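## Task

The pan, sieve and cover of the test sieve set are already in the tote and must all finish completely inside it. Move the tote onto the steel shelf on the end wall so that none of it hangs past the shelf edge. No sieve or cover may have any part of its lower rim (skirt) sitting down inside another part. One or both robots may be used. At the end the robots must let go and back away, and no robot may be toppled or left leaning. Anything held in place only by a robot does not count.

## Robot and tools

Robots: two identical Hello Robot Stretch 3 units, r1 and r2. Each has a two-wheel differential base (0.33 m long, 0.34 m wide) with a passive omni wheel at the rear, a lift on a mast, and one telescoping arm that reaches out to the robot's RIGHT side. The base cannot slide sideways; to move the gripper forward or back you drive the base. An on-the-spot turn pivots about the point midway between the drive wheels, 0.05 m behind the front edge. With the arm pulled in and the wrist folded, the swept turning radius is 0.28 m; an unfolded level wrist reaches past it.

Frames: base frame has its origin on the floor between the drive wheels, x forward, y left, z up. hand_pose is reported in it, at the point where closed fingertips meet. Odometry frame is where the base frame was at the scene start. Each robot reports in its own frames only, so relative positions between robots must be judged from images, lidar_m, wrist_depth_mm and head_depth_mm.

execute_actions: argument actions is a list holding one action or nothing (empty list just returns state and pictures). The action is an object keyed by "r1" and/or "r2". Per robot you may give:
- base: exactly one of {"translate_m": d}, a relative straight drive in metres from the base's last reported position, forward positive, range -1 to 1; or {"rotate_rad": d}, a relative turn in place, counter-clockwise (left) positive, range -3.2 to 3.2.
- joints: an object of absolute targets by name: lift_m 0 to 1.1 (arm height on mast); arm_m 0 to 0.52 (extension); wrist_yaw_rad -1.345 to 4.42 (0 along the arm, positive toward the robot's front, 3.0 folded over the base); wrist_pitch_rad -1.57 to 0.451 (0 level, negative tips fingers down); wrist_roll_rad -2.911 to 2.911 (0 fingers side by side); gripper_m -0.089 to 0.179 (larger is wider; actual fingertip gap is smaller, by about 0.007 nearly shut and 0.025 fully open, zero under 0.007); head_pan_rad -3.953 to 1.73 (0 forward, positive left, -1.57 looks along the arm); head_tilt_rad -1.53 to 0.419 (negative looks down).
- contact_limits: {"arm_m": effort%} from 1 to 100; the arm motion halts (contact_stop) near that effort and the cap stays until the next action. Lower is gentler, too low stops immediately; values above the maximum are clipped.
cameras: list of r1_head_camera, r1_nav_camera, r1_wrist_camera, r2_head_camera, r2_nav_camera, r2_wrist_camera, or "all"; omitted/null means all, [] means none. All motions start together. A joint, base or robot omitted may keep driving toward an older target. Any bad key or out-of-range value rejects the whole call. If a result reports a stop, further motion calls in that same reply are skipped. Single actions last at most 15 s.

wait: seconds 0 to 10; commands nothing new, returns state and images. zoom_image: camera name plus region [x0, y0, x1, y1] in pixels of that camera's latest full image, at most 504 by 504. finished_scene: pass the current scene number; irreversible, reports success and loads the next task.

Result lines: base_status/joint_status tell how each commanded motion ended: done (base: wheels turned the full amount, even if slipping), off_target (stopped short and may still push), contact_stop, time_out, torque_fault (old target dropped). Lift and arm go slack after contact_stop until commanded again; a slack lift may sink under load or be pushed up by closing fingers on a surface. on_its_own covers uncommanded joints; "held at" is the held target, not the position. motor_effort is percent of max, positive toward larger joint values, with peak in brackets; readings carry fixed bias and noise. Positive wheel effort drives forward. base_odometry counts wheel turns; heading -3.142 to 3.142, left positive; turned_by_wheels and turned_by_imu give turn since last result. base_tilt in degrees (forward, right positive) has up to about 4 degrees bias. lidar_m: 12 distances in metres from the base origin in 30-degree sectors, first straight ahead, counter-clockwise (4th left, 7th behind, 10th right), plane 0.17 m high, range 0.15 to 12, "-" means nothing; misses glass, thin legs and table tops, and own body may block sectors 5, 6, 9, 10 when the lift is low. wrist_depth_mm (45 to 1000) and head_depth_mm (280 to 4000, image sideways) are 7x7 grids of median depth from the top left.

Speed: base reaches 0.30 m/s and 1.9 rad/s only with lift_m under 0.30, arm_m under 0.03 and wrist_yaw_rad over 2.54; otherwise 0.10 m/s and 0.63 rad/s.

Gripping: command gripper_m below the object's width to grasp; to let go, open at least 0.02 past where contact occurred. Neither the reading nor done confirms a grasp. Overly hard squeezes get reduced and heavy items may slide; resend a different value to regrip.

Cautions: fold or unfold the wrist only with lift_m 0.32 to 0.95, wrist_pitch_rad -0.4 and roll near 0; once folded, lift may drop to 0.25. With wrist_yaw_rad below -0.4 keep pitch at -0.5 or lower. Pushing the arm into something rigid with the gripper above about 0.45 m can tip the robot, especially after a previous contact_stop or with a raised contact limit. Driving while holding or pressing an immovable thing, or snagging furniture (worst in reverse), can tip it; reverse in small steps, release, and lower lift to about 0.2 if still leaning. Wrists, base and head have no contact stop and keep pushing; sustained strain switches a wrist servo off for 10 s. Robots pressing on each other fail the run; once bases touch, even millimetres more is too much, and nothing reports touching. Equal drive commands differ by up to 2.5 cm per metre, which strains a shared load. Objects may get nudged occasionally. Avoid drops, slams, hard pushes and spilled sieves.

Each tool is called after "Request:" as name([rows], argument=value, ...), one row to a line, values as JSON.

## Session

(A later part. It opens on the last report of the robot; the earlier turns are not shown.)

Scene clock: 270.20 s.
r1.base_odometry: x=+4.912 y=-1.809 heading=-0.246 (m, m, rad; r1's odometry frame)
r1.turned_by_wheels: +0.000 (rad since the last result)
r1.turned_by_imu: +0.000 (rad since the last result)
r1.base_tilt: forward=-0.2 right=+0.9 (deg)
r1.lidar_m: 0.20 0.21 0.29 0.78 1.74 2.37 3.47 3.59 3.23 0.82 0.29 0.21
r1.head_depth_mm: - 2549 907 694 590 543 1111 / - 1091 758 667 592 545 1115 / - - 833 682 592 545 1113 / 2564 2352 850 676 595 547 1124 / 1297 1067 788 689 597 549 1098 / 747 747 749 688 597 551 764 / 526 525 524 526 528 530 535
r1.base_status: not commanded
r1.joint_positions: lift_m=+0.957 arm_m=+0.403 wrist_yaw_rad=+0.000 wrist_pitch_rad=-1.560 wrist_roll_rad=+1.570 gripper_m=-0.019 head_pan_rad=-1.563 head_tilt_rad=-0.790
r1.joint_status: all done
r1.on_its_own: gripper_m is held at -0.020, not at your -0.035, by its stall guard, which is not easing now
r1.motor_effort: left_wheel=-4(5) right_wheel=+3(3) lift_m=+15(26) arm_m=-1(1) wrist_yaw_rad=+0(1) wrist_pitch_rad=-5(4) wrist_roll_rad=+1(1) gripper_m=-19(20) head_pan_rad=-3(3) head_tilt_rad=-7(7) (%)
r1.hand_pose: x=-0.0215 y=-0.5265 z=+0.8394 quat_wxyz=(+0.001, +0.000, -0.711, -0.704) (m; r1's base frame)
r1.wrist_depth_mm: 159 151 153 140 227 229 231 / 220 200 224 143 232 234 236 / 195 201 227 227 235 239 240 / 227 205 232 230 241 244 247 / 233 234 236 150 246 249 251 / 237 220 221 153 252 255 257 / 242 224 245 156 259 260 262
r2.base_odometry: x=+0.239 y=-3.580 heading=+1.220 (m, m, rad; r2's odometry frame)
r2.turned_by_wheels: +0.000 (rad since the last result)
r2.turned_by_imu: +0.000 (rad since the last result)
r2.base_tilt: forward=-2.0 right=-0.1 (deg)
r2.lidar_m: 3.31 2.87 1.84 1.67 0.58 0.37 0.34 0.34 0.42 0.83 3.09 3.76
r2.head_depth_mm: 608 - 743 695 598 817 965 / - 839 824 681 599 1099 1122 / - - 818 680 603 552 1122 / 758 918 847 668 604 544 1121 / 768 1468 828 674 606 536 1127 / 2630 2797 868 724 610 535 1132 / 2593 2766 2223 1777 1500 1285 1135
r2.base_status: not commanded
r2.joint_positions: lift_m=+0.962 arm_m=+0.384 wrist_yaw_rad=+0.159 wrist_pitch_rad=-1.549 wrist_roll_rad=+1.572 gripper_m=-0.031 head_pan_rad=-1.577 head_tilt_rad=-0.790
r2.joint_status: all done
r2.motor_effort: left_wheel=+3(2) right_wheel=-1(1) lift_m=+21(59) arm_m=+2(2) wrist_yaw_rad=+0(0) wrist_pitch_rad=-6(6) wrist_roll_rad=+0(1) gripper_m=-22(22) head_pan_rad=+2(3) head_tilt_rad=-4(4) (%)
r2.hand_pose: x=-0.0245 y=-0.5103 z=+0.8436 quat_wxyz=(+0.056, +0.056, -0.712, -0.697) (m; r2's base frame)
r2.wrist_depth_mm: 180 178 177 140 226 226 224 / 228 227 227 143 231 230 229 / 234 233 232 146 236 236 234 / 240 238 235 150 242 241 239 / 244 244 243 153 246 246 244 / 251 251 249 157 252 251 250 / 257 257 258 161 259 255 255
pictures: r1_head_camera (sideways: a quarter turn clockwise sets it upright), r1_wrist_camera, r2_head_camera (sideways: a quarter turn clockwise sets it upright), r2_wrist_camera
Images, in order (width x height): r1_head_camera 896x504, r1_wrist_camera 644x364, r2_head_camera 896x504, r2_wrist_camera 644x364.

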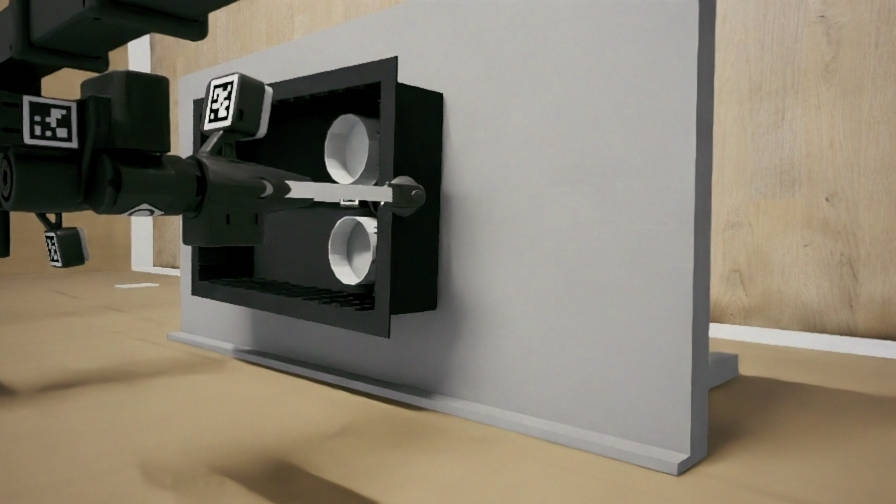

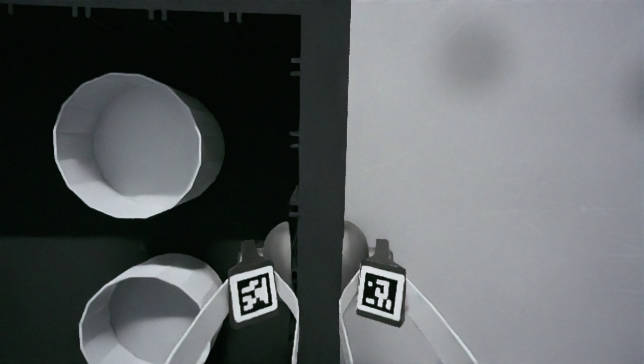

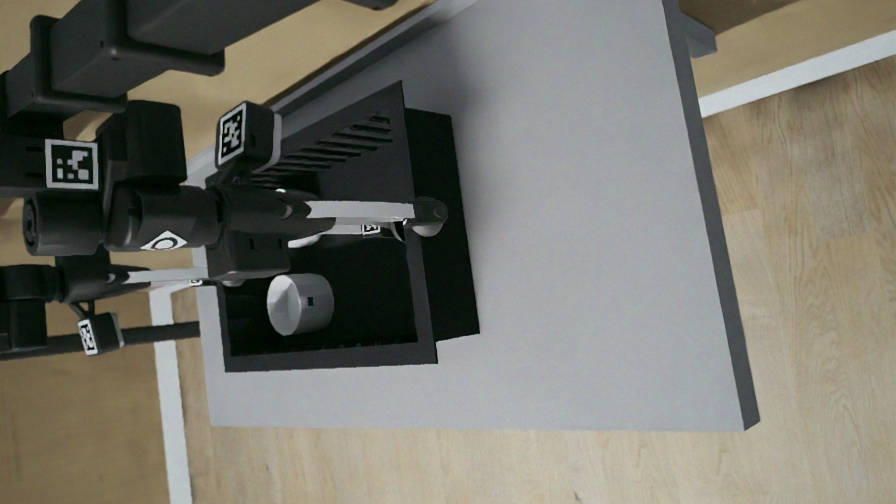

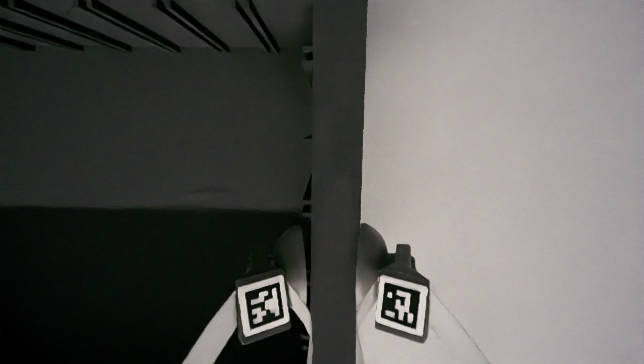

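Request:
execute_actions([
  {"r1":{"joints":{"lift_m":0.952}},"r2":{"joints":{"lift_m":0.956}}},
], cameras=[])

Request:
execute_actions([
  {"r1":{"joints":{"gripper_m":0.08}},"r2":{"joints":{"gripper_m":0.08}}},
], cameras=[])

Request:
execute_actions([
  {"r1":{"joints":{"lift_m":1.06}},"r2":{"joints":{"lift_m":1.06}}},
], cameras=[])

Request:
execute_actions([
  {"r1":{"joints":{"arm_m":0.05}},"r2":{"joints":{"arm_m":0.05}}},
], cameras=["r1_head_camera","r2_head_camera"])

Scene clock: 277.97 s.
r1.base_odometry: x=+4.912 y=-1.809 heading=-0.246 (m, m, rad; r1's odometry frame)
r1.turned_by_wheels: +0.000 (rad since the last result)
r1.turned_by_imu: +0.000 (rad since the last result)
r1.base_tilt: forward=-0.1 right=+1.0 (deg)
r1.lidar_m: 0.20 0.21 0.29 0.78 1.74 2.37 3.47 3.61 3.22 0.82 0.29 0.21
r1.head_depth_mm: - 2551 907 693 589 543 1117 / - - 760 667 591 544 1117 / - - 829 677 592 546 1112 / 2575 2346 854 679 595 548 1112 / 1298 1069 791 689 596 548 1087 / 748 746 751 691 599 550 764 / 527 525 525 525 529 530 534
r1.base_status: not commanded
r1.joint_positions: lift_m=+0.952 arm_m=+0.403 wrist_yaw_rad=+0.000 wrist_pitch_rad=-1.560 wrist_roll_rad=+1.570 gripper_m=-0.019 head_pan_rad=-1.563 head_tilt_rad=-0.790
r1.joint_status: all done
r1.on_its_own: gripper_m is held at -0.020, not at your -0.035, by its stall guard, which is not easing now
r1.motor_effort: left_wheel=-4(4) right_wheel=+3(3) lift_m=+13(15) arm_m=-2(1) wrist_yaw_rad=-1(1) wrist_pitch_rad=-5(5) wrist_roll_rad=+1(1) gripper_m=-19(19) head_pan_rad=-2(4) head_tilt_rad=-6(6) (%)
r1.hand_pose: x=-0.0215 y=-0.5265 z=+0.8346 quat_wxyz=(+0.001, +0.000, -0.711, -0.704) (m; r1's base frame)
r1.wrist_depth_mm: 159 150 153 138 223 224 227 / 217 199 222 140 228 230 231 / 194 202 224 225 231 234 236 / 225 204 230 231 237 239 241 / 231 233 235 150 241 245 245 / 236 220 219 152 247 248 251 / 240 222 246 158 253 255 257
r2.base_odometry: x=+0.239 y=-3.580 heading=+1.220 (m, m, rad; r2's odometry frame)
r2.turned_by_wheels: +0.000 (rad since the last result)
r2.turned_by_imu: +0.001 (rad since the last result)
r2.base_tilt: forward=-1.9 right=-0.1 (deg)
r2.lidar_m: 3.31 2.87 1.84 1.67 0.58 0.37 0.34 0.34 0.42 0.83 3.09 3.76
r2.head_depth_mm: 607 - 747 694 600 818 966 / - 841 823 694 600 1098 1115 / - - 826 681 604 553 1123 / 757 1115 851 673 604 541 1131 / 759 1465 841 674 605 536 1128 / 2682 2830 868 723 609 534 1129 / 2610 2774 2209 1788 1495 1297 1136
r2.base_status: not commanded
r2.joint_positions: lift_m=+0.957 arm_m=+0.384 wrist_yaw_rad=+0.159 wrist_pitch_rad=-1.549 wrist_roll_rad=+1.572 gripper_m=-0.031 head_pan_rad=-1.577 head_tilt_rad=-0.790
r2.joint_status: all done
r2.motor_effort: left_wheel=+1(2) right_wheel=+0(1) lift_m=+14(20) arm_m=+2(2) wrist_yaw_rad=+0(1) wrist_pitch_rad=-6(6) wrist_roll_rad=+0(0) gripper_m=-21(21) head_pan_rad=+3(3) head_tilt_rad=-5(4) (%)
r2.hand_pose: x=-0.0245 y=-0.5103 z=+0.8389 quat_wxyz=(+0.056, +0.056, -0.712, -0.697) (m; r2's base frame)
r2.wrist_depth_mm: 179 177 175 139 222 222 220 / 228 227 226 142 226 226 225 / 233 232 231 145 231 231 230 / 238 238 237 149 237 237 234 / 244 244 241 152 242 241 240 / 249 250 247 155 246 247 246 / 256 254 255 159 255 252 250
pictures: none
No camera images: the call's "cameras" was empty. Leave "cameras" out to get every camera's image.

Scene clock: 279.57 s.
r1.base_odometry: x=+4.912 y=-1.809 heading=-0.246 (m, m, rad; r1's odometry frame)
r1.turned_by_wheels: +0.000 (rad since the last result)
r1.turned_by_imu: +0.000 (rad since the last result)
r1.base_tilt: forward=-0.1 right=+1.0 (deg)
r1.lidar_m: 0.20 0.21 0.29 0.78 1.74 2.37 3.47 3.62 3.24 0.82 0.29 0.21
r1.head_depth_mm: - 2548 905 696 591 543 1118 / - - 760 667 592 545 1117 / - - 839 670 594 546 1115 / 2591 2350 856 677 595 548 1120 / 1306 1067 791 688 597 548 1090 / 748 749 748 690 599 550 762 / 525 525 525 527 528 531 534
r1.base_status: not commanded
r1.joint_positions: lift_m=+0.952 arm_m=+0.403 wrist_yaw_rad=+0.000 wrist_pitch_rad=-1.561 wrist_roll_rad=+1.570 gripper_m=+0.080 head_pan_rad=-1.563 head_tilt_rad=-0.790
r1.joint_status: all done
r1.motor_effort: left_wheel=-4(4) right_wheel=+3(3) lift_m=+13(13) arm_m=-1(1) wrist_yaw_rad=+0(0) wrist_pitch_rad=-4(4) wrist_roll_rad=+1(1) gripper_m=+0(81) head_pan_rad=-3(2) head_tilt_rad=-7(6) (%)
r1.hand_pose: x=-0.0215 y=-0.5263 z=+0.8346 quat_wxyz=(+0.001, +0.000, -0.710, -0.704) (m; r1's base frame)
r1.wrist_depth_mm: 160 151 154 138 223 225 227 / 218 199 222 141 227 229 232 / 195 200 224 226 233 235 237 / 225 204 230 230 238 239 242 / 232 233 235 184 240 244 247 / 236 220 242 178 247 250 252 / 242 223 245 167 252 255 258
r2.base_odometry: x=+0.239 y=-3.580 heading=+1.220 (m, m, rad; r2's odometry frame)
r2.turned_by_wheels: +0.000 (rad since the last result)
r2.turned_by_imu: +0.000 (rad since the last result)
r2.base_tilt: forward=-1.9 right=-0.2 (deg)
r2.lidar_m: 3.33 2.87 1.84 1.67 0.58 0.37 0.34 0.34 0.42 0.83 3.08 3.78
r2.head_depth_mm: 607 - 749 695 598 816 969 / - 843 822 695 600 1098 1121 / - - 825 679 604 550 1124 / 760 917 854 669 603 544 1130 / 759 1466 841 674 607 536 1127 / 2634 2857 867 725 609 535 1128 / 2595 2771 2185 1793 1509 1296 1135
r2.base_status: not commanded
r2.joint_positions: lift_m=+0.957 arm_m=+0.384 wrist_yaw_rad=+0.159 wrist_pitch_rad=-1.550 wrist_roll_rad=+1.572 gripper_m=+0.080 head_pan_rad=-1.577 head_tilt_rad=-0.790
r2.joint_status: all done
r2.motor_effort: left_wheel=+2(1) right_wheel=+0(1) lift_m=+16(17) arm_m=+2(2) wrist_yaw_rad=+0(1) wrist_pitch_rad=-5(6) wrist_roll_rad=+0(0) gripper_m=+0(95) head_pan_rad=+3(3) head_tilt_rad=-4(4) (%)
r2.hand_pose: x=-0.0246 y=-0.5098 z=+0.8388 quat_wxyz=(+0.056, +0.056, -0.712, -0.698) (m; r2's base frame)
r2.wrist_depth_mm: 179 175 176 139 223 221 220 / 227 226 227 142 227 226 225 / 232 232 231 144 231 231 230 / 237 237 236 203 237 235 235 / 244 242 240 189 241 241 239 / 250 247 246 155 248 246 244 / 255 254 254 159 255 253 251
pictures: none
No camera images: the call's "cameras" was empty. Leave "cameras" out to get every camera's image.

Scene clock: 281.37 s.
r1.base_odometry: x=+4.912 y=-1.809 heading=-0.246 (m, m, rad; r1's odometry frame)
r1.turned_by_wheels: +0.000 (rad since the last result)
r1.turned_by_imu: +0.000 (rad since the last result)
r1.base_tilt: forward=-0.1 right=+0.9 (deg)
r1.lidar_m: 0.20 0.21 0.29 0.78 1.73 2.37 3.47 3.59 3.22 0.82 0.29 0.21
r1.head_depth_mm: 2649 2659 905 697 590 543 1116 / 2603 1089 777 667 591 544 1120 / - 952 855 672 593 546 1114 / 2609 1104 853 680 595 547 1124 / 1300 1066 792 689 597 548 1091 / 748 747 748 690 598 549 765 / 525 525 524 526 528 529 534
r1.base_status: not commanded
r1.joint_positions: lift_m=+1.060 arm_m=+0.403 wrist_yaw_rad=+0.000 wrist_pitch_rad=-1.561 wrist_roll_rad=+1.570 gripper_m=+0.080 head_pan_rad=-1.563 head_tilt_rad=-0.790
r1.joint_status: all done
r1.motor_effort: left_wheel=-4(4) right_wheel=+3(3) lift_m=+25(25) arm_m=-1(1) wrist_yaw_rad=+0(0) wrist_pitch_rad=-4(4) wrist_roll_rad=+1(1) gripper_m=+0(0) head_pan_rad=-3(3) head_tilt_rad=-6(7) (%)
r1.hand_pose: x=-0.0215 y=-0.5263 z=+0.9419 quat_wxyz=(+0.001, +0.000, -0.710, -0.704) (m; r1's base frame)
r1.wrist_depth_mm: 314 321 317 322 328 326 - / 305 289 273 327 334 339 - / 327 328 310 334 338 341 - / 335 334 338 340 346 348 - / 340 342 342 348 351 358 - / 342 346 352 352 359 364 643 / 287 287 292 312 370 375 471
r2.base_odometry: x=+0.239 y=-3.580 heading=+1.220 (m, m, rad; r2's odometry frame)
r2.turned_by_wheels: +0.000 (rad since the last result)
r2.turned_by_imu: +0.000 (rad since the last result)
r2.base_tilt: forward=-1.9 right=-0.1 (deg)
r2.lidar_m: 3.29 2.87 1.84 1.67 0.58 0.37 0.34 0.34 0.42 0.83 3.10 3.77
r2.head_depth_mm: 644 683 728 695 598 816 964 / 801 873 832 692 601 1097 1122 / - 1059 810 679 603 550 1123 / 720 921 857 674 603 543 1122 / 2622 1436 843 674 607 537 1127 / 2622 2863 869 723 608 535 1136 / 2585 2792 2181 1792 1503 1303 1137
r2.base_status: not commanded
r2.joint_positions: lift_m=+1.059 arm_m=+0.384 wrist_yaw_rad=+0.159 wrist_pitch_rad=-1.551 wrist_roll_rad=+1.572 gripper_m=+0.080 head_pan_rad=-1.577 head_tilt_rad=-0.790
r2.joint_status: all done
r2.motor_effort: left_wheel=+2(2) right_wheel=-1(0) lift_m=+59(63) arm_m=+2(2) wrist_yaw_rad=+0(0) wrist_pitch_rad=-5(5) wrist_roll_rad=+0(0) gripper_m=+0(0) head_pan_rad=+3(3) head_tilt_rad=-4(4) (%)
r2.hand_pose: x=-0.0246 y=-0.5096 z=+0.9413 quat_wxyz=(+0.056, +0.056, -0.712, -0.698) (m; r2's base frame)
r2.wrist_depth_mm: 241 240 239 239 322 320 499 / 329 328 326 290 326 327 875 / 328 336 333 335 333 333 - / 346 344 343 340 342 339 - / 348 350 350 346 349 348 - / 352 358 356 352 356 357 - / 305 305 292 309 368 365 -
pictures: none
No camera images: the call's "cameras" was empty. Leave "cameras" out to get every camera's image.

Scene clock: 285.17 s.
r1.base_odometry: x=+4.912 y=-1.809 heading=-0.246 (m, m, rad; r1's odometry frame)
r1.turned_by_wheels: +0.000 (rad since the last result)
r1.turned_by_imu: +0.000 (rad since the last result)
r1.base_tilt: forward=-0.2 right=+0.9 (deg)
r1.lidar_m: 0.20 0.21 0.29 0.78 1.74 2.38 3.49 3.62 3.22 0.82 0.29 0.21
r1.head_depth_mm: - - - - 579 543 1111 / - - - - - 544 1120 / 2704 2796 - - - 546 1077 / 2656 1103 855 - 571 548 1120 / 1294 1070 792 689 596 549 1092 / 750 748 748 690 600 549 761 / 525 524 526 525 528 530 534
r1.base_status: not commanded
r1.joint_positions: lift_m=+1.060 arm_m=+0.050 wrist_yaw_rad=+0.000 wrist_pitch_rad=-1.561 wrist_roll_rad=+1.570 gripper_m=+0.080 head_pan_rad=-1.563 head_tilt_rad=-0.790
r1.joint_status: all done
r1.motor_effort: left_wheel=-4(4) right_wheel=+2(3) lift_m=+25(25) arm_m=-2(3) wrist_yaw_rad=+0(1) wrist_pitch_rad=-4(4) wrist_roll_rad=+1(1) gripper_m=+1(0) head_pan_rad=-3(2) head_tilt_rad=-6(7) (%)
r1.hand_pose: x=-0.0215 y=-0.1734 z=+0.9419 quat_wxyz=(+0.001, +0.000, -0.710, -0.704) (m; r1's base frame)
r1.wrist_depth_mm: 320 320 325 - - - - / 328 325 331 - - - - / 330 331 338 - - - - / 335 340 342 - - - - / 344 346 355 - - 980 991 / 350 350 645 644 623 643 642 / 357 361 365 472 472 466 469
r2.base_odometry: x=+0.239 y=-3.580 heading=+1.220 (m, m, rad; r2's odometry frame)
r2.turned_by_wheels: +0.000 (rad since the last result)
r2.turned_by_imu: +0.001 (rad since the last result)
r2.base_tilt: forward=-1.9 right=-0.1 (deg)
r2.lidar_m: 3.32 2.87 1.84 1.67 0.58 0.37 0.34 0.34 0.42 0.83 3.10 3.75
r2.head_depth_mm: - - - - 588 817 966 / - - - - - 1103 1103 / - - - - - 1207 1092 / 1967 1687 857 - 566 542 1132 / 2465 1472 840 681 606 536 1131 / 2671 2812 867 725 609 533 1136 / 2574 2795 2206 1783 1500 1297 1129
r2.base_status: not commanded
r2.joint_positions: lift_m=+1.059 arm_m=+0.050 wrist_yaw_rad=+0.159 wrist_pitch_rad=-1.552 wrist_roll_rad=+1.572 gripper_m=+0.080 head_pan_rad=-1.577 head_tilt_rad=-0.790
r2.joint_status: all done
r2.motor_effort: left_wheel=+2(2) right_wheel=-1(1) lift_m=+59(59) arm_m=-2(3) wrist_yaw_rad=+0(0) wrist_pitch_rad=-4(5) wrist_roll_rad=+0(1) gripper_m=+0(0) head_pan_rad=+3(3) head_tilt_rad=-4(5) (%)
r2.hand_pose: x=-0.0246 y=-0.1759 z=+0.9413 quat_wxyz=(+0.056, +0.056, -0.711, -0.699) (m; r2's base frame)
r2.wrist_depth_mm: 326 324 327 759 781 789 794 / 332 330 333 - - - - / 339 338 341 - - - - / 346 346 347 - - - - / 355 355 356 - - - - / 368 363 - - - - - / 373 373 - - - - -
pictures: r1_head_camera (sideways: a quarter turn clockwise sets it upright), r2_head_camera (sideways: a quarter turn clockwise sets it upright)
Images, in order (width x height): r1_head_camera 896x504, r2_head_camera 896x504.

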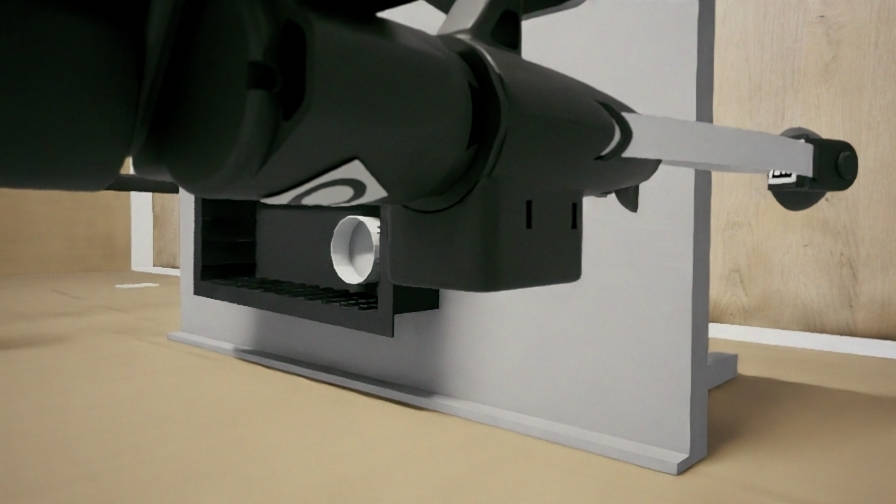

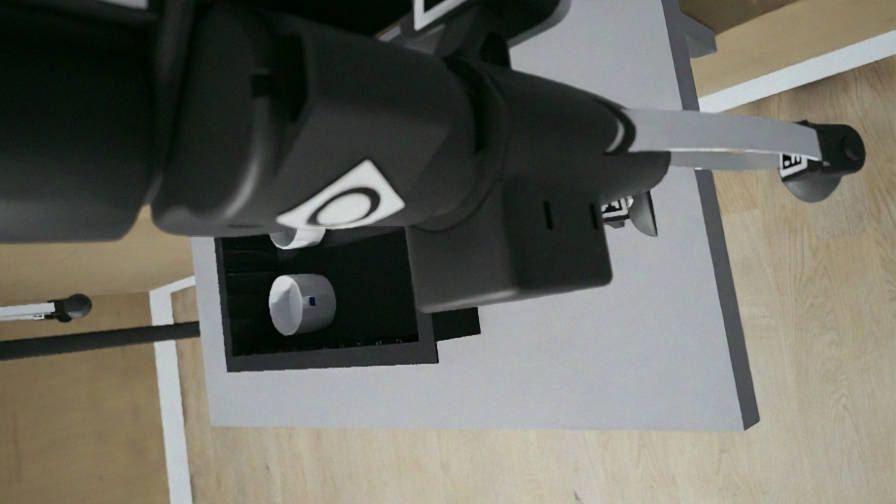

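Request:
finished_scene(scene=1)

The scene is finished: the task was done.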